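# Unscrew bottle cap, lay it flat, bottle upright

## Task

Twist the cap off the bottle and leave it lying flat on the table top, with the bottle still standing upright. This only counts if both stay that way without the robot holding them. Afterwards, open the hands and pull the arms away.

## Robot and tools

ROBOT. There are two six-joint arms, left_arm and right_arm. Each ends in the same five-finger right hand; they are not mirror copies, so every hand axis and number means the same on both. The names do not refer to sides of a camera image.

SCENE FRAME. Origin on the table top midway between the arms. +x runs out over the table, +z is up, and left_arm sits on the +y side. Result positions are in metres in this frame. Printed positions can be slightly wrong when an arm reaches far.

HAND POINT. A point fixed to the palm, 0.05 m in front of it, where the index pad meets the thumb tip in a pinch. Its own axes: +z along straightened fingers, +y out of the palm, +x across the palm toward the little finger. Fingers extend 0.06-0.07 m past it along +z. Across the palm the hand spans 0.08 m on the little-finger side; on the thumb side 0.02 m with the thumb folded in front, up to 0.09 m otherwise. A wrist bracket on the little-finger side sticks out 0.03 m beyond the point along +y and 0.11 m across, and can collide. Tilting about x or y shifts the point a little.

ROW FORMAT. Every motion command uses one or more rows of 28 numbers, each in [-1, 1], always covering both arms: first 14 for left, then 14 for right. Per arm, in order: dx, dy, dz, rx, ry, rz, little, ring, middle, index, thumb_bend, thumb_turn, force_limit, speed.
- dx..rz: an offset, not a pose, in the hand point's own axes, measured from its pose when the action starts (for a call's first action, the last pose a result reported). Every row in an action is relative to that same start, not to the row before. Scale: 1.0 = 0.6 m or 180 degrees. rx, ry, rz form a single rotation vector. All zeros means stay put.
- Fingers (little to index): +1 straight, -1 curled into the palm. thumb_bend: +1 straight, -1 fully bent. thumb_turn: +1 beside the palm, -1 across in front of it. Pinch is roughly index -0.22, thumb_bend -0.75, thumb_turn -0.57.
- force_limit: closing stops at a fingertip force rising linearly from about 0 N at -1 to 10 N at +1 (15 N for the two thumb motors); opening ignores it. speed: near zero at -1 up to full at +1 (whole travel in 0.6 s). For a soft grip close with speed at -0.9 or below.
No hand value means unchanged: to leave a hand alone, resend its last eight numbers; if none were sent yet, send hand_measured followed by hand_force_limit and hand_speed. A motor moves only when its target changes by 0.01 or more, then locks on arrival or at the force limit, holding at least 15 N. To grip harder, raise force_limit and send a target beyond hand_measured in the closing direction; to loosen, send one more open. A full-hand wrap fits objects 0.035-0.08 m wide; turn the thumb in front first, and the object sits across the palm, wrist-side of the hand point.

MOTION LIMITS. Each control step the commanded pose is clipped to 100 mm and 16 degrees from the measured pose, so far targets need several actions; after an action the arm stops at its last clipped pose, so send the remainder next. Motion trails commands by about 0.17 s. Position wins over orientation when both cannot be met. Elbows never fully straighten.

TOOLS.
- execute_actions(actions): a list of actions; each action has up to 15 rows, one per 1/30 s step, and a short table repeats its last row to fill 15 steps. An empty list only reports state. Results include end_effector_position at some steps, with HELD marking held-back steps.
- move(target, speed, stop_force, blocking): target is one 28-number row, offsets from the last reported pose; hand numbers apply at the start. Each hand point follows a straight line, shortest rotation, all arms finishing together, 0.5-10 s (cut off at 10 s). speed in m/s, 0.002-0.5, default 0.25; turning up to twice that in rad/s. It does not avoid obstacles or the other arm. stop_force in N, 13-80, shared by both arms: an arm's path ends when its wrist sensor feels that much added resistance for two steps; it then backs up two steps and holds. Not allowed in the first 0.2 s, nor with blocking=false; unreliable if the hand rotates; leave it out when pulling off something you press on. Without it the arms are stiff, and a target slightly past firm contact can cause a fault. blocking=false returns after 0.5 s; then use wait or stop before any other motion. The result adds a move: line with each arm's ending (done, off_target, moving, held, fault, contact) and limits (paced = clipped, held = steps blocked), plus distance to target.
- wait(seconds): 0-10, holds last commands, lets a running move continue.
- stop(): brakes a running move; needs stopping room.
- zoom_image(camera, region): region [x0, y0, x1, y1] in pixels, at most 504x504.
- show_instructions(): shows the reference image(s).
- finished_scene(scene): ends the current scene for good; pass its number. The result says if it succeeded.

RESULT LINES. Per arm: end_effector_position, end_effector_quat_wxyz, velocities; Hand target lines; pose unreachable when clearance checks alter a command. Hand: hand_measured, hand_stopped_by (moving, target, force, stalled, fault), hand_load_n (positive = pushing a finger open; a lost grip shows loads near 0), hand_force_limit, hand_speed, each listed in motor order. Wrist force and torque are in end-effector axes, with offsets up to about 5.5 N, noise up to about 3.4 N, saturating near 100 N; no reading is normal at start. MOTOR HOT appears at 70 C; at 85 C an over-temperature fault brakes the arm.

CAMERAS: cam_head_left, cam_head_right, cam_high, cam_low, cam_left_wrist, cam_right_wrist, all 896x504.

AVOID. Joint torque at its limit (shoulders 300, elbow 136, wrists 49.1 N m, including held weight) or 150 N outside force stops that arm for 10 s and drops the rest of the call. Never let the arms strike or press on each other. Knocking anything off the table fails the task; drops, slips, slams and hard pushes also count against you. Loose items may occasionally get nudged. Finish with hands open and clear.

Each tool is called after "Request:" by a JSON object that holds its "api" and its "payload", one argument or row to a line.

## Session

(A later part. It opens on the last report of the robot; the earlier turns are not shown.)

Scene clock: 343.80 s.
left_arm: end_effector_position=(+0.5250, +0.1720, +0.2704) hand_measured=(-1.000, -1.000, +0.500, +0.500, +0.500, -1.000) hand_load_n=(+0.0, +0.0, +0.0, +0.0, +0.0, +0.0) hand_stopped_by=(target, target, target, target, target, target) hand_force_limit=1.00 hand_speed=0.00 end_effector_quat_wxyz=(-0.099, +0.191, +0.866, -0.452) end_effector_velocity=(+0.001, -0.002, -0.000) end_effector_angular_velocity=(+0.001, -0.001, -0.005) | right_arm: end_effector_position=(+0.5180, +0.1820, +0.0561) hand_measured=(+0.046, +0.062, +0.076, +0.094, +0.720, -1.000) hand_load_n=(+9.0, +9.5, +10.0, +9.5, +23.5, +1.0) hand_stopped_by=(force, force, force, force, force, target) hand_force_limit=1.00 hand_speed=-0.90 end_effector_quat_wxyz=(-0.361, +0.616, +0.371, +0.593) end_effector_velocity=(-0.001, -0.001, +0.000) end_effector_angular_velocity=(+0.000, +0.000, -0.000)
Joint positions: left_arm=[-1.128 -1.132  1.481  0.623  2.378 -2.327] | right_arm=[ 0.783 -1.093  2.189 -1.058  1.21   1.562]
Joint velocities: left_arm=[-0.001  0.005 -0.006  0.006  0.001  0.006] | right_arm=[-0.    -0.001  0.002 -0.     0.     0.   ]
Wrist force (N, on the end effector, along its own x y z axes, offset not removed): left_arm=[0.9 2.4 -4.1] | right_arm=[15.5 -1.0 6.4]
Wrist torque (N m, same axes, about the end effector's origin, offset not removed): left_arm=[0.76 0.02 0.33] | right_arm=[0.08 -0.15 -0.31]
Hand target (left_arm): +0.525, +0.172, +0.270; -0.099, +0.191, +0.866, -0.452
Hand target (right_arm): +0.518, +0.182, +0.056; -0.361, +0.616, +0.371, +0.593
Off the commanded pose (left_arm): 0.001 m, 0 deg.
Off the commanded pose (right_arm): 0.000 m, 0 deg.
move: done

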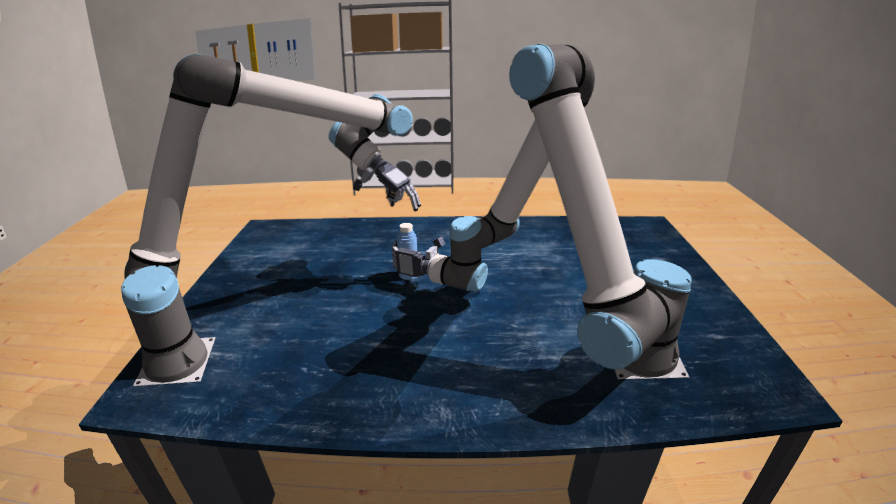

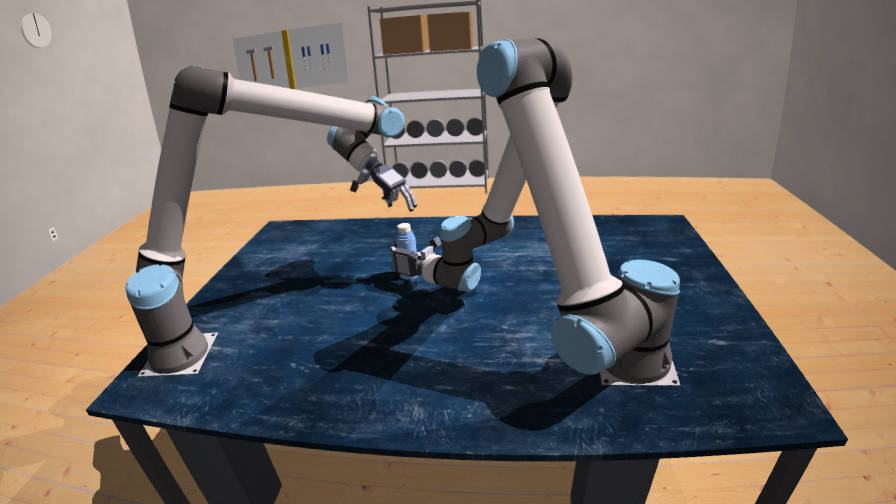

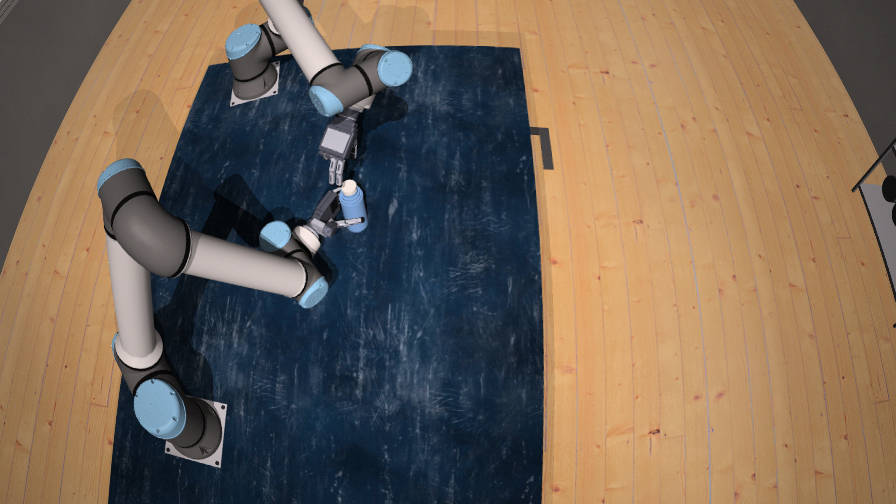

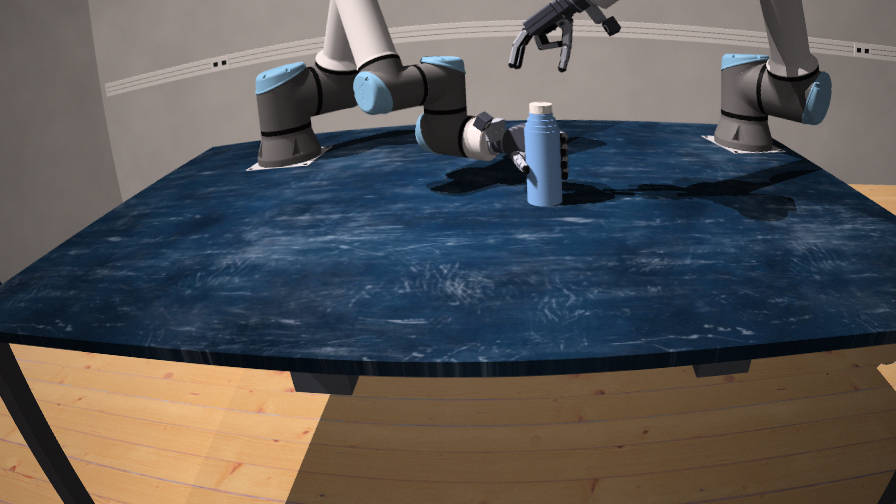

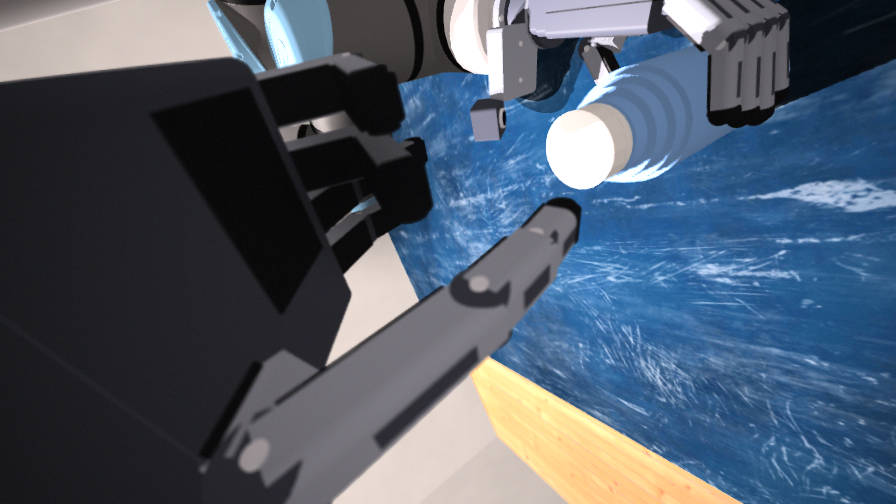

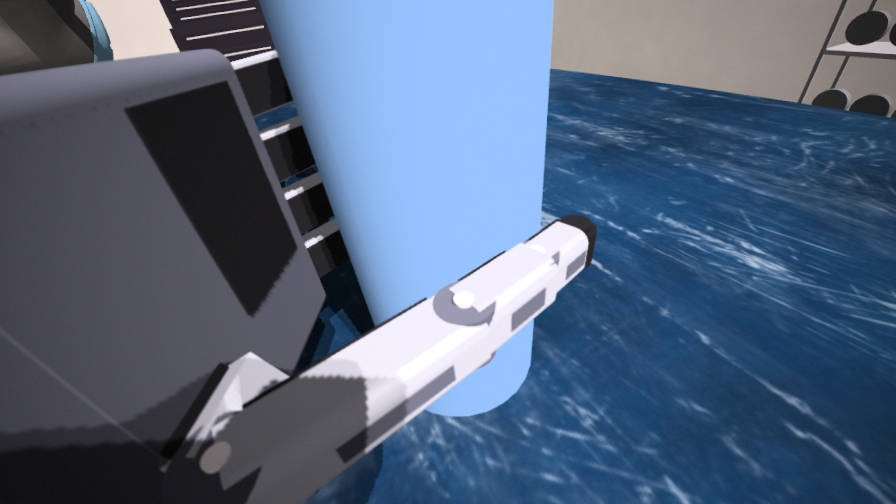

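Request:
{"api": "move", "payload": {
  "target": [-0.004,0.036,0.050,0,0.1367,0.0957,-1,-1,0.5,0.5,0.5,-1,1,0, 0,0,0,0,0,0,-0.9,-0.9,-0.9,-0.9,0.2,-1,1,-0.9],
  "speed": 0.15
}}

Scene clock: 362.17 s.
left_arm: end_effector_position=(+0.5218, +0.1601, +0.2352) hand_measured=(-1.000, -1.000, +0.500, +0.500, +0.500, -1.000) hand_load_n=(+0.0, +0.0, +0.0, +0.0, +0.0, +0.0) hand_stopped_by=(target, target, target, target, target, target) hand_force_limit=1.00 hand_speed=0.00 end_effector_quat_wxyz=(-0.212, +0.409, +0.787, -0.411) end_effector_velocity=(+0.000, -0.000, +0.000) end_effector_angular_velocity=(+0.000, +0.001, -0.012) | right_arm: end_effector_position=(+0.5180, +0.1820, +0.0561) hand_measured=(+0.046, +0.062, +0.076, +0.094, +0.720, -1.000) hand_load_n=(+9.0, +9.5, +10.0, +9.5, +23.5, +1.0) hand_stopped_by=(force, force, force, force, force, target) hand_force_limit=1.00 hand_speed=-0.90 end_effector_quat_wxyz=(-0.361, +0.616, +0.371, +0.593) end_effector_velocity=(+0.000, -0.000, +0.001) end_effector_angular_velocity=(+0.000, -0.002, -0.001)
Joint positions: left_arm=[-1.094 -0.871  1.271  1.26   2.529 -1.459] | right_arm=[ 0.783 -1.093  2.189 -1.058  1.21   1.562]
Joint velocities: left_arm=[ 0.001  0.006 -0.006  0.019 -0.001  0.022] | right_arm=[ 0.    -0.001  0.    -0.     0.001 -0.001]
Wrist force (N, on the end effector, along its own x y z axes, offset not removed): left_arm=[3.5 -2.2 2.3] | right_arm=[18.3 -10.0 6.9]
Wrist torque (N m, same axes, about the end effector's origin, offset not removed): left_arm=[-0.34 -0.77 0.18] | right_arm=[-1.20 -0.37 -0.46]
Hand target (left_arm): +0.522, +0.160, +0.235; -0.212, +0.409, +0.787, -0.410
Hand target (right_arm): +0.518, +0.182, +0.056; -0.361, +0.616, +0.371, +0.593
Off the commanded pose (left_arm): 0.000 m, 0 deg.
Off the commanded pose (right_arm): 0.000 m, 0 deg.
move: done

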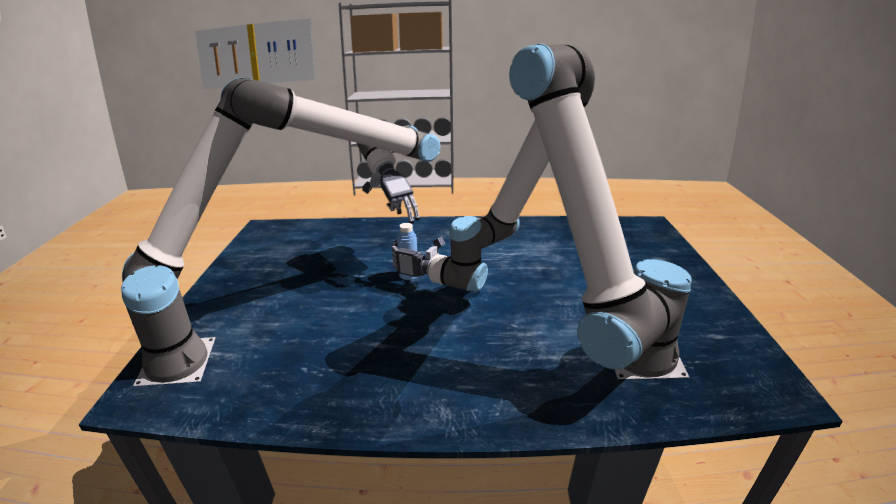

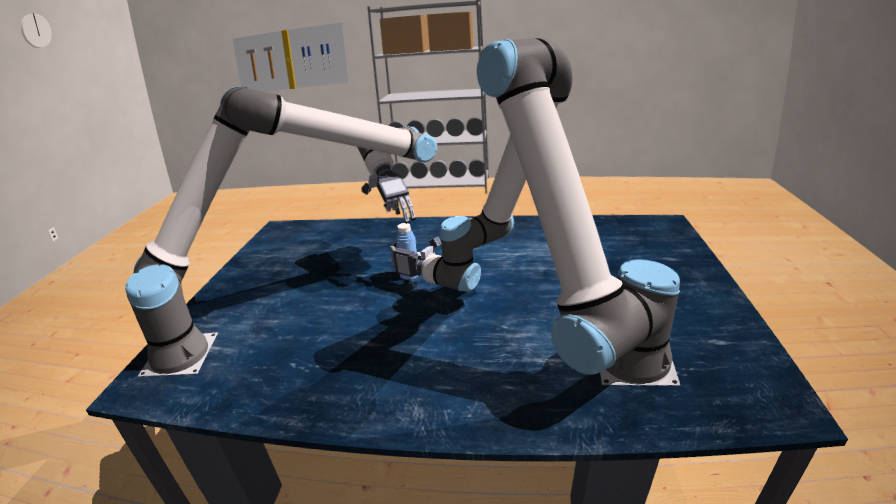

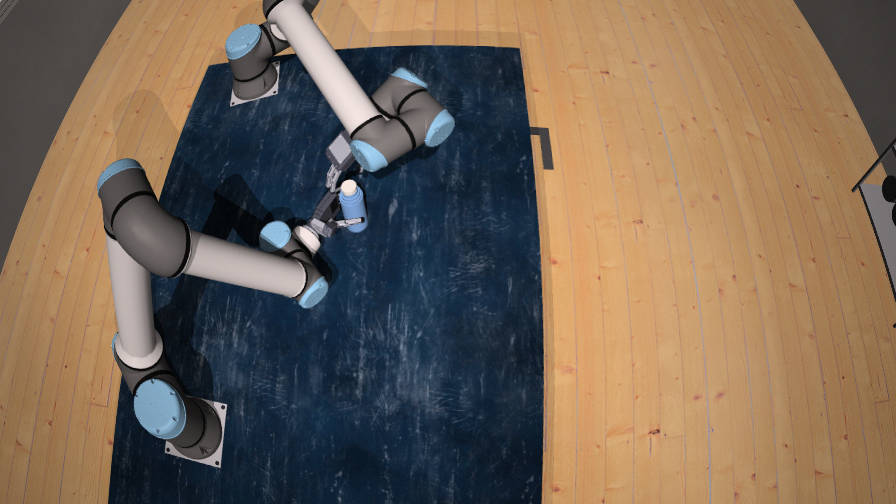

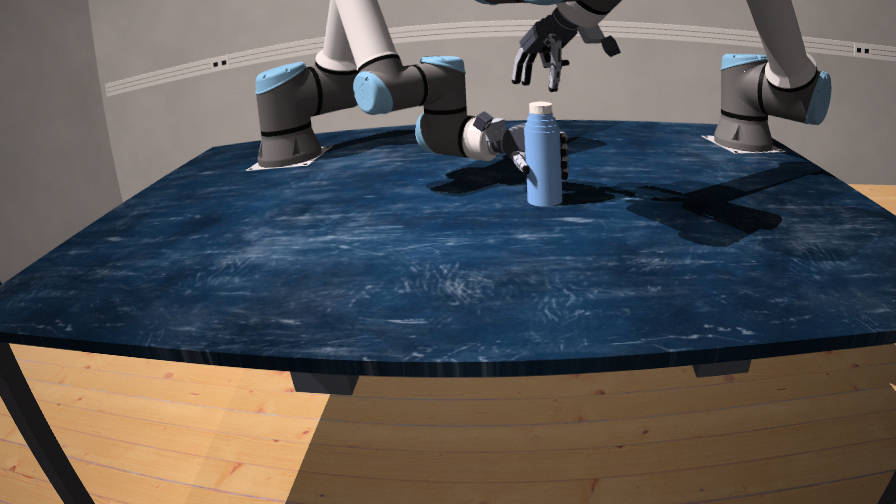

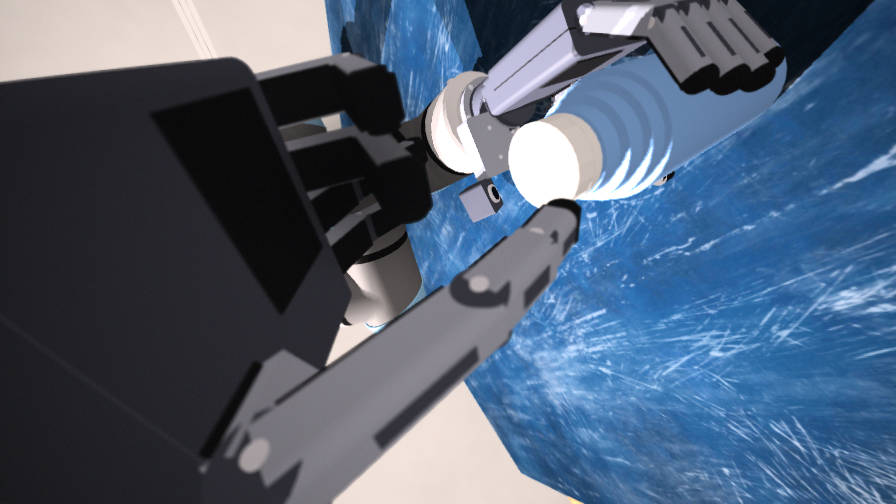

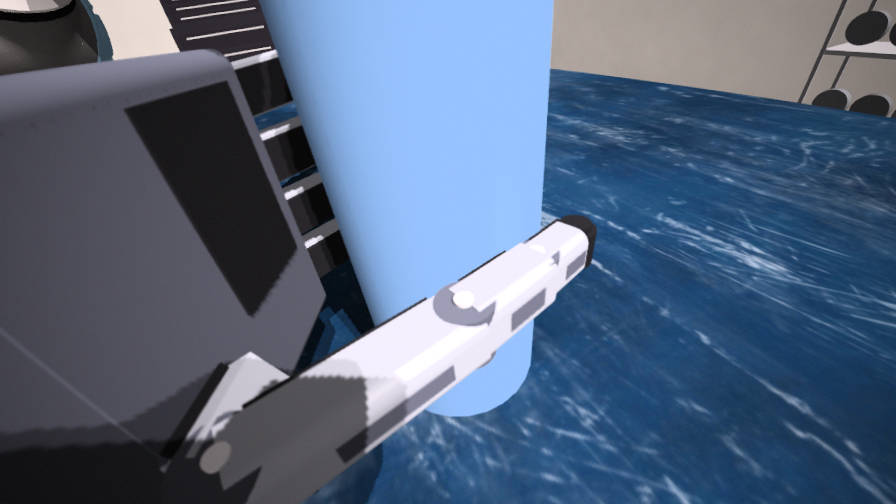

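Request:
{"api": "execute_actions", "payload": {
  "actions": []
}}

Scene clock: 379.70 s.
left_arm: end_effector_position=(+0.5219, +0.1601, +0.2351) hand_measured=(-1.000, -1.000, +0.500, +0.500, +0.500, -1.000) hand_load_n=(+0.0, +0.0, +0.0, +0.0, +0.0, +0.0) hand_stopped_by=(target, target, target, target, target, target) hand_force_limit=1.00 hand_speed=0.00 end_effector_quat_wxyz=(-0.212, +0.409, +0.787, -0.410) end_effector_velocity=(+0.000, +0.000, -0.000) end_effector_angular_velocity=(-0.001, +0.000, +0.000) | right_arm: end_effector_position=(+0.5180, +0.1820, +0.0561) hand_measured=(+0.046, +0.062, +0.076, +0.094, +0.720, -1.000) hand_load_n=(+9.0, +9.5, +10.0, +9.5, +23.5, +1.0) hand_stopped_by=(force, force, force, force, force, target) hand_force_limit=1.00 hand_speed=-0.90 end_effector_quat_wxyz=(-0.361, +0.616, +0.371, +0.593) end_effector_velocity=(+0.000, +0.000, -0.000) end_effector_angular_velocity=(-0.000, -0.000, +0.000)
Joint positions: left_arm=[-1.094 -0.87   1.27   1.262  2.529 -1.457] | right_arm=[ 0.783 -1.093  2.189 -1.058  1.21   1.562]
Joint velocities: left_arm=[ 0.001 -0.     0.001 -0.     0.001  0.   ] | right_arm=[-0.     0.001 -0.001  0.    -0.    -0.   ]
Wrist force (N, on the end effector, along its own x y z axes, offset not removed): left_arm=[-2.1 -2.3 1.2] | right_arm=[12.6 -8.0 2.1]
Wrist torque (N m, same axes, about the end effector's origin, offset not removed): left_arm=[-0.22 0.29 -0.10] | right_arm=[-0.61 0.76 -0.76]
Hand target (left_arm): +0.522, +0.160, +0.235; -0.212, +0.409, +0.787, -0.410
Hand target (right_arm): +0.518, +0.182, +0.056; -0.361, +0.616, +0.371, +0.593
Off the commanded pose (left_arm): 0.001 m, 0 deg.
Off the commanded pose (right_arm): 0.000 m, 0 deg.

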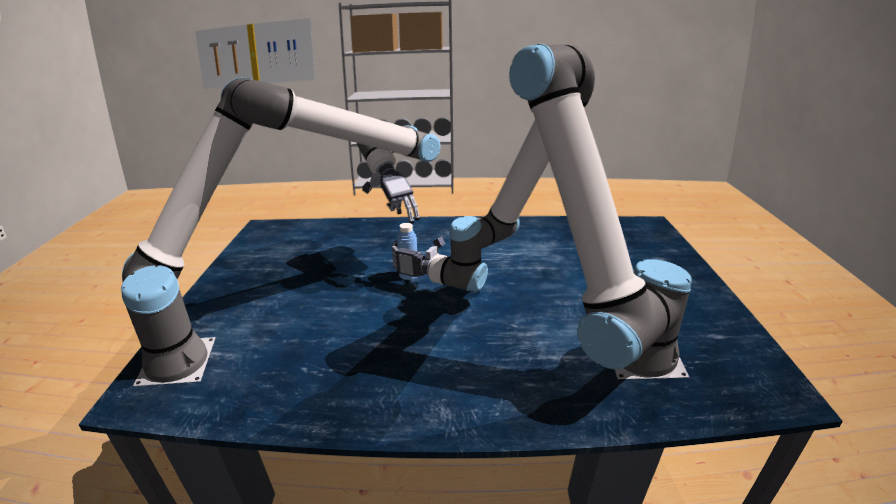

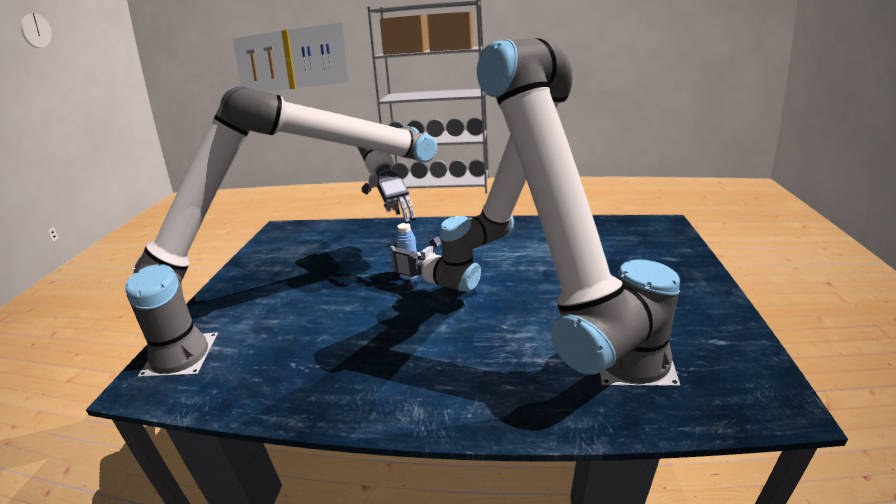

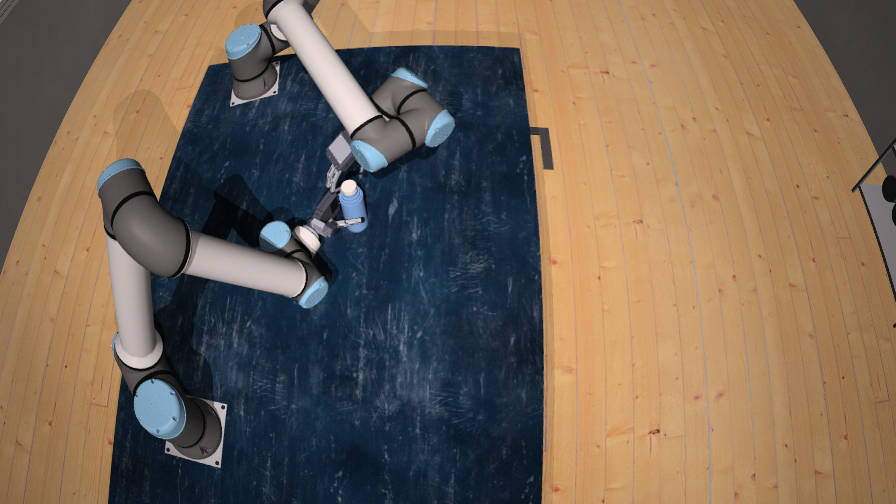

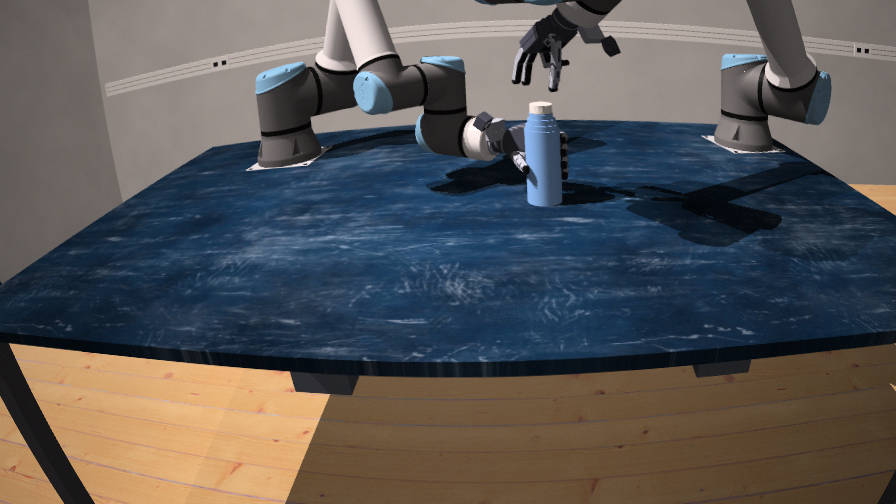

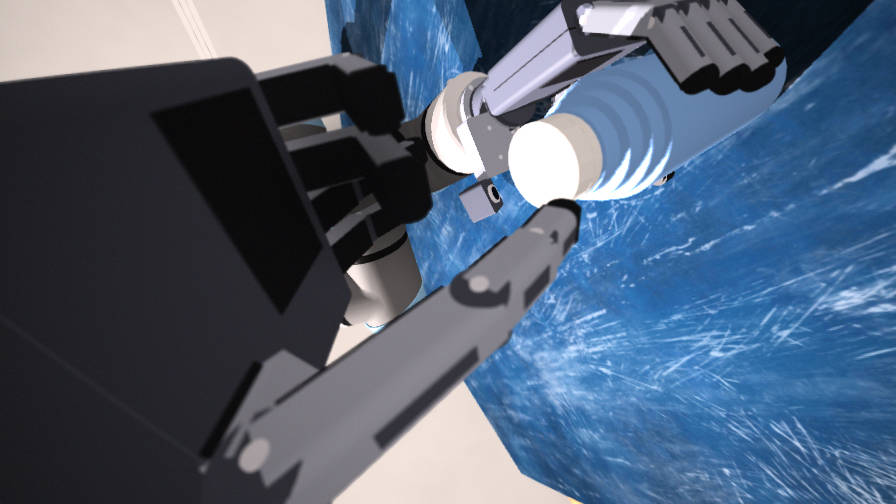

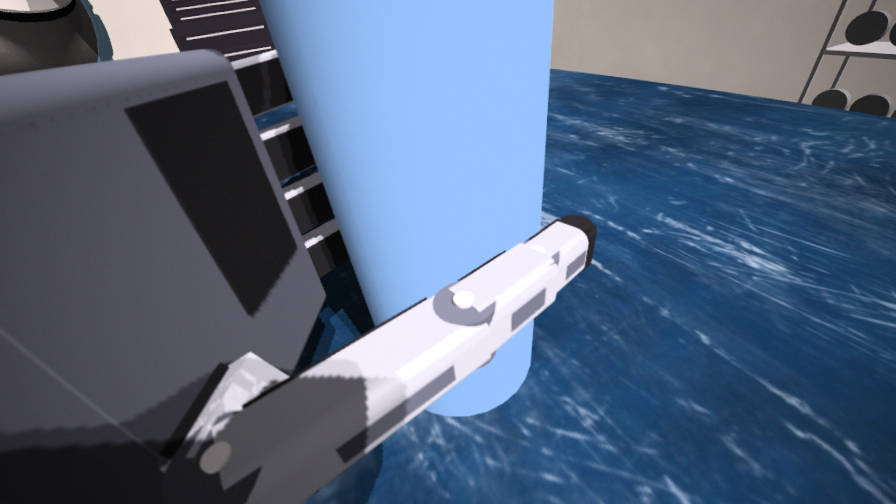

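Request:
{"api": "move", "payload": {
  "target": [0,0.0411,0.0288,0,0,0,-1,-1,0.5,0.5,0.5,-1,1,0, 0,0,0,0,0,0,-0.9,-0.9,-0.9,-0.9,0.2,-1,1,-0.9],
  "speed": 0.06
}}

Scene clock: 386.07 s.
left_arm: end_effector_position=(+0.5219, +0.1601, +0.2053) hand_measured=(-1.000, -1.000, +0.500, +0.500, +0.500, -1.000) hand_load_n=(+0.0, +0.0, +0.0, +0.0, +0.0, +0.0) hand_stopped_by=(target, target, target, target, target, target) hand_force_limit=1.00 hand_speed=0.00 end_effector_quat_wxyz=(-0.212, +0.409, +0.787, -0.410) end_effector_velocity=(-0.000, +0.000, -0.005) end_effector_angular_velocity=(+0.003, +0.002, +0.001) | right_arm: end_effector_position=(+0.5180, +0.1820, +0.0561) hand_measured=(+0.046, +0.062, +0.076, +0.094, +0.720, -1.000) hand_load_n=(+9.0, +9.5, +10.0, +9.5, +23.5, +1.0) hand_stopped_by=(force, force, force, force, force, target) hand_force_limit=1.00 hand_speed=-0.90 end_effector_quat_wxyz=(-0.361, +0.616, +0.371, +0.593) end_effector_velocity=(-0.001, -0.000, -0.001) end_effector_angular_velocity=(-0.001, +0.001, -0.000)
Joint positions: left_arm=[-1.094 -0.849  1.291  1.221  2.529 -1.457] | right_arm=[ 0.783 -1.093  2.189 -1.058  1.21   1.562]
Joint velocities: left_arm=[-0.     0.004  0.003 -0.004 -0.    -0.002] | right_arm=[ 0.     0.001  0.001 -0.     0.     0.   ]
Wrist force (N, on the end effector, along its own x y z axes, offset not removed): left_arm=[-0.3 -3.4 -1.0] | right_arm=[16.8 -3.1 4.4]
Wrist torque (N m, same axes, about the end effector's origin, offset not removed): left_arm=[-0.28 -0.03 0.15] | right_arm=[-0.22 -0.22 -0.19]
Hand target (left_arm): +0.522, +0.160, +0.205; -0.212, +0.409, +0.787, -0.410
Hand target (right_arm): +0.518, +0.182, +0.056; -0.361, +0.616, +0.371, +0.593
Off the commanded pose (left_arm): 0.000 m, 0 deg.
Off the commanded pose (right_arm): 0.000 m, 0 deg.
move: done

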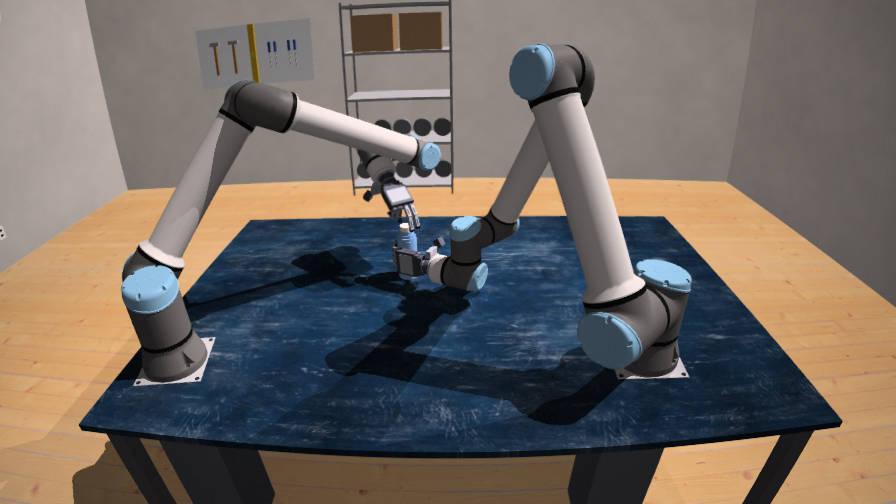

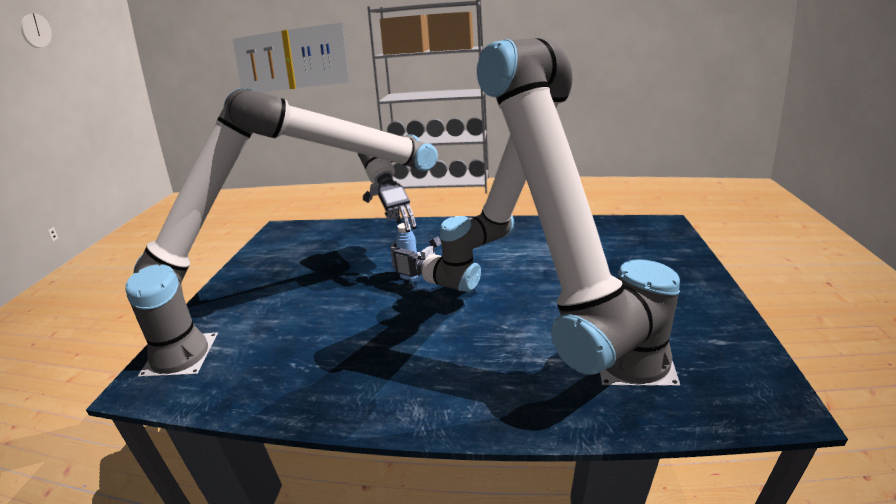

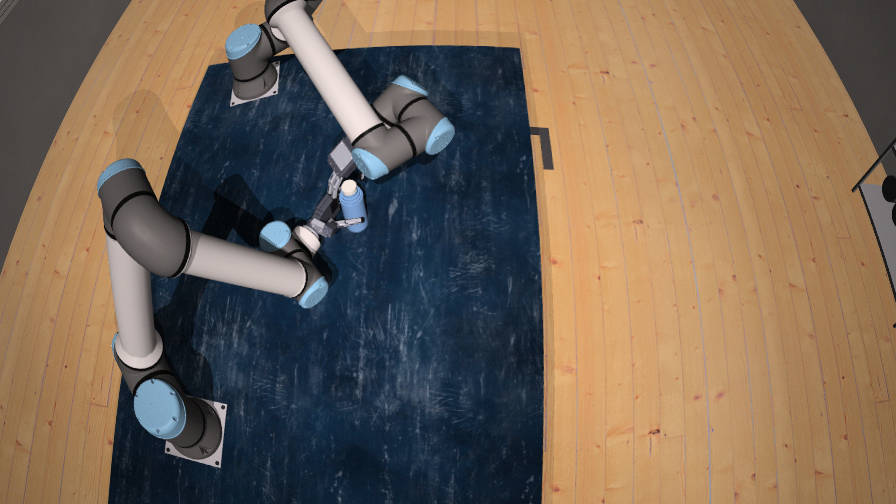

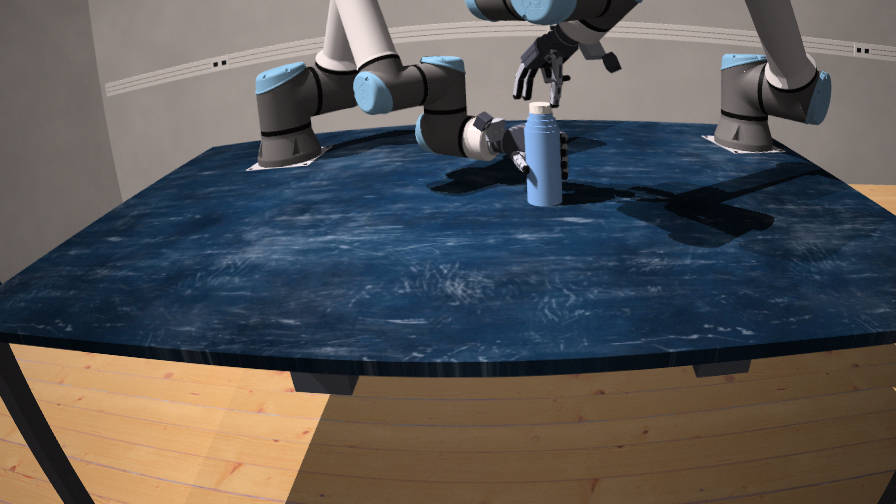

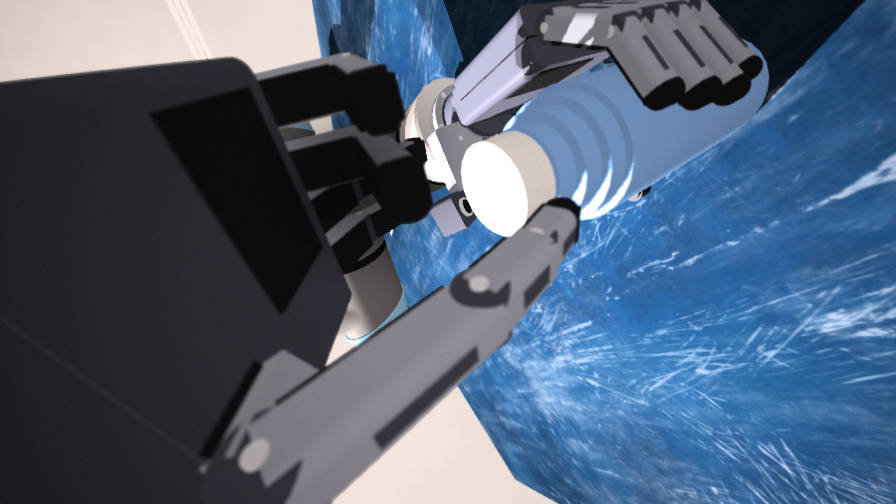

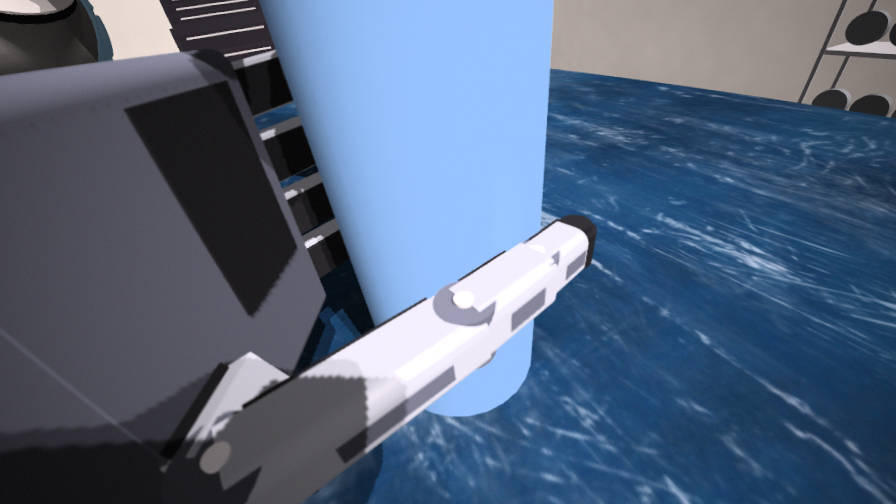

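Request:
{"api": "move", "payload": {
  "target": [0,0.0151,0.0106,0,0,0,-1,-1,0.5,0.5,0.5,-1,1,0, 0,0,0,0,0,0,-0.9,-0.9,-0.9,-0.9,0.2,-1,1,-0.9],
  "speed": 0.03
}}

Request:
{"api": "zoom_image", "payload": {
  "camera": "cam_low",
  "region": [470,60,620,190]
}}

Scene clock: 392.73 s.
left_arm: end_effector_position=(+0.5218, +0.1600, +0.1945) hand_measured=(-1.000, -1.000, +0.500, +0.500, +0.500, -1.000) hand_load_n=(+0.0, +0.0, +0.0, +0.0, +0.0, +0.0) hand_stopped_by=(target, target, target, target, target, target) hand_force_limit=1.00 hand_speed=0.00 end_effector_quat_wxyz=(-0.212, +0.409, +0.787, -0.410) end_effector_velocity=(+0.000, -0.000, -0.002) end_effector_angular_velocity=(+0.000, -0.000, +0.000) | right_arm: end_effector_position=(+0.5180, +0.1820, +0.0561) hand_measured=(+0.046, +0.062, +0.076, +0.094, +0.720, -1.000) hand_load_n=(+9.0, +9.5, +10.0, +9.5, +23.5, +1.0) hand_stopped_by=(force, force, force, force, force, target) hand_force_limit=1.00 hand_speed=-0.90 end_effector_quat_wxyz=(-0.361, +0.616, +0.371, +0.593) end_effector_velocity=(+0.000, +0.000, -0.002) end_effector_angular_velocity=(-0.002, +0.001, -0.001)
Joint positions: left_arm=[-1.094 -0.841  1.297  1.206  2.529 -1.457] | right_arm=[ 0.783 -1.093  2.189 -1.058  1.21   1.562]
Joint velocities: left_arm=[-0.     0.002  0.    -0.003 -0.    -0.001] | right_arm=[ 0.     0.003 -0.001 -0.     0.001 -0.001]
Wrist force (N, on the end effector, along its own x y z axes, offset not removed): left_arm=[1.9 0.3 1.2] | right_arm=[15.7 -5.5 4.1]
Wrist torque (N m, same axes, about the end effector's origin, offset not removed): left_arm=[0.14 -0.61 0.26] | right_arm=[-0.17 -0.21 -0.41]
Hand target (left_arm): +0.522, +0.160, +0.194; -0.212, +0.409, +0.787, -0.410
Hand target (right_arm): +0.518, +0.182, +0.056; -0.361, +0.616, +0.371, +0.593
Off the commanded pose (left_arm): 0.000 m, 0 deg.
Off the commanded pose (right_arm): 0.000 m, 0 deg.
move: done

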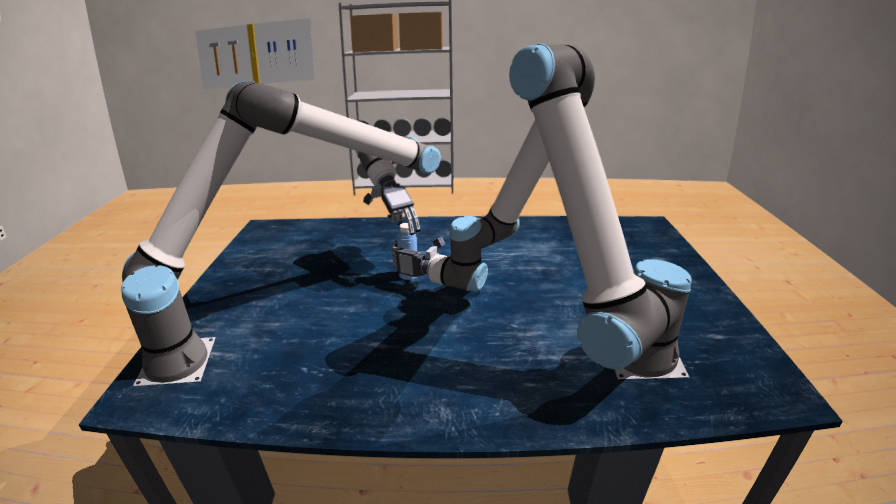

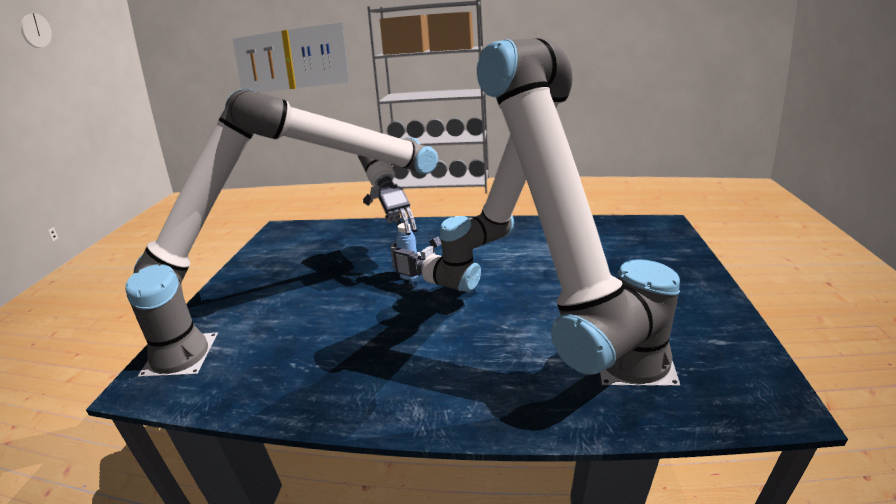

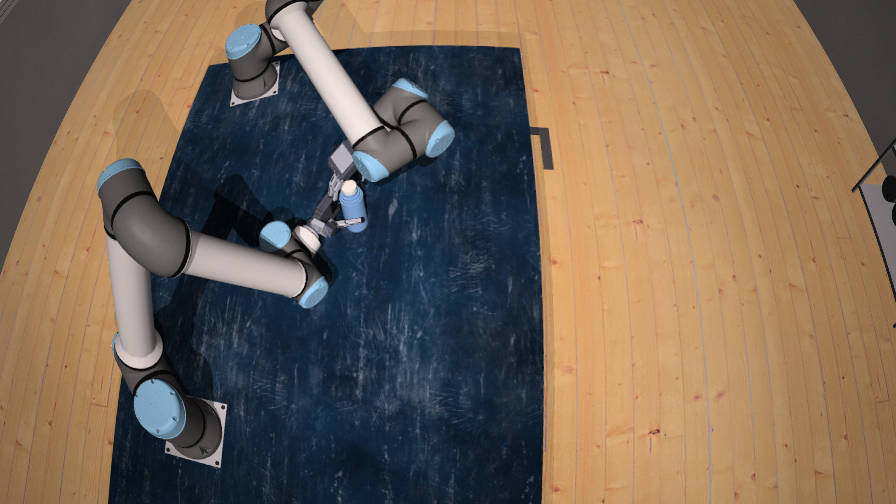

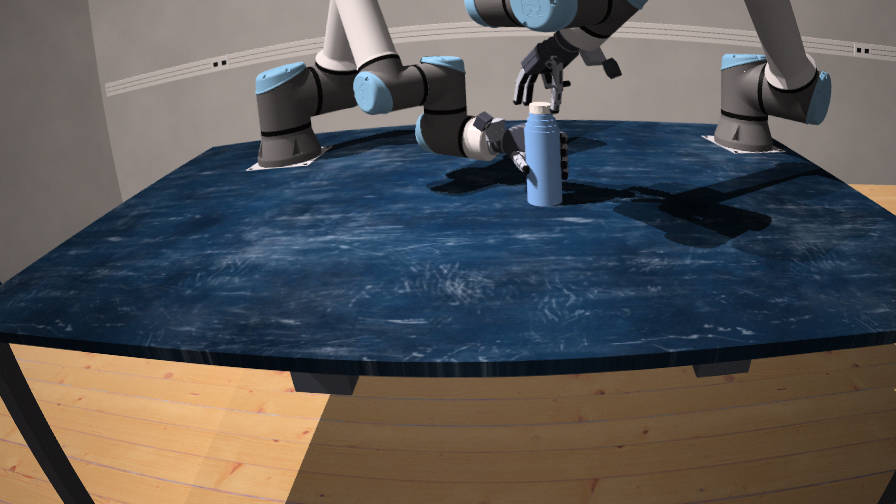

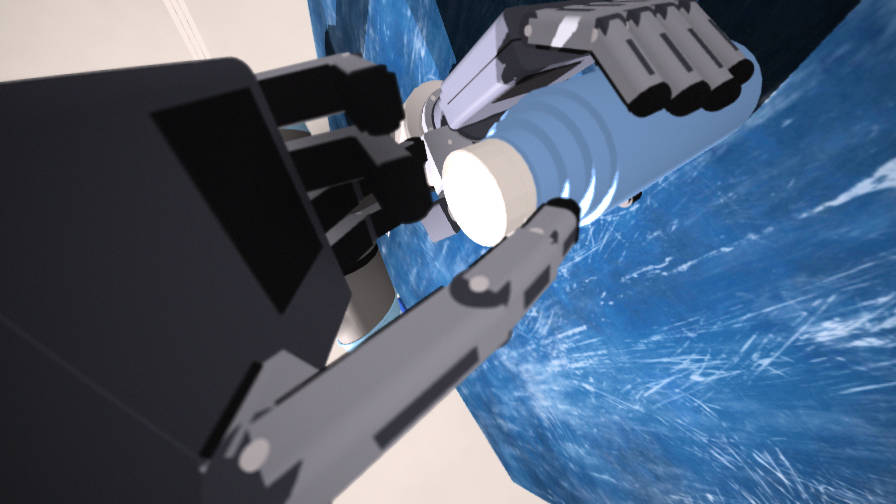

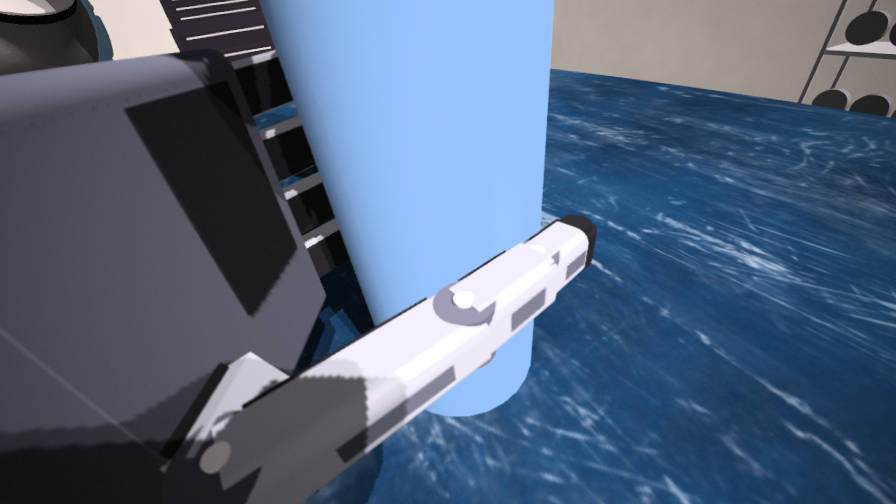

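Region (470, 60, 620, 190) of cam_low's 896x504 image, scaled by 3.360, with more detail than that image has; it fills the top 437 rows of this view, and the rest is white.

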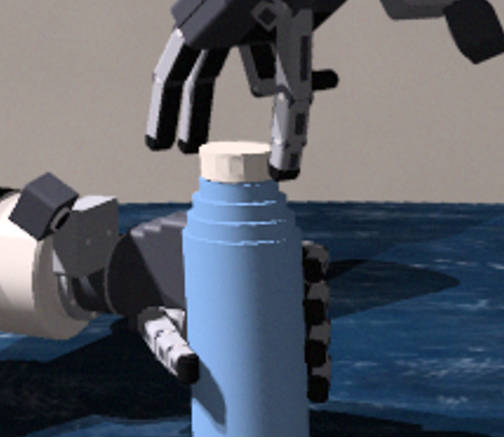

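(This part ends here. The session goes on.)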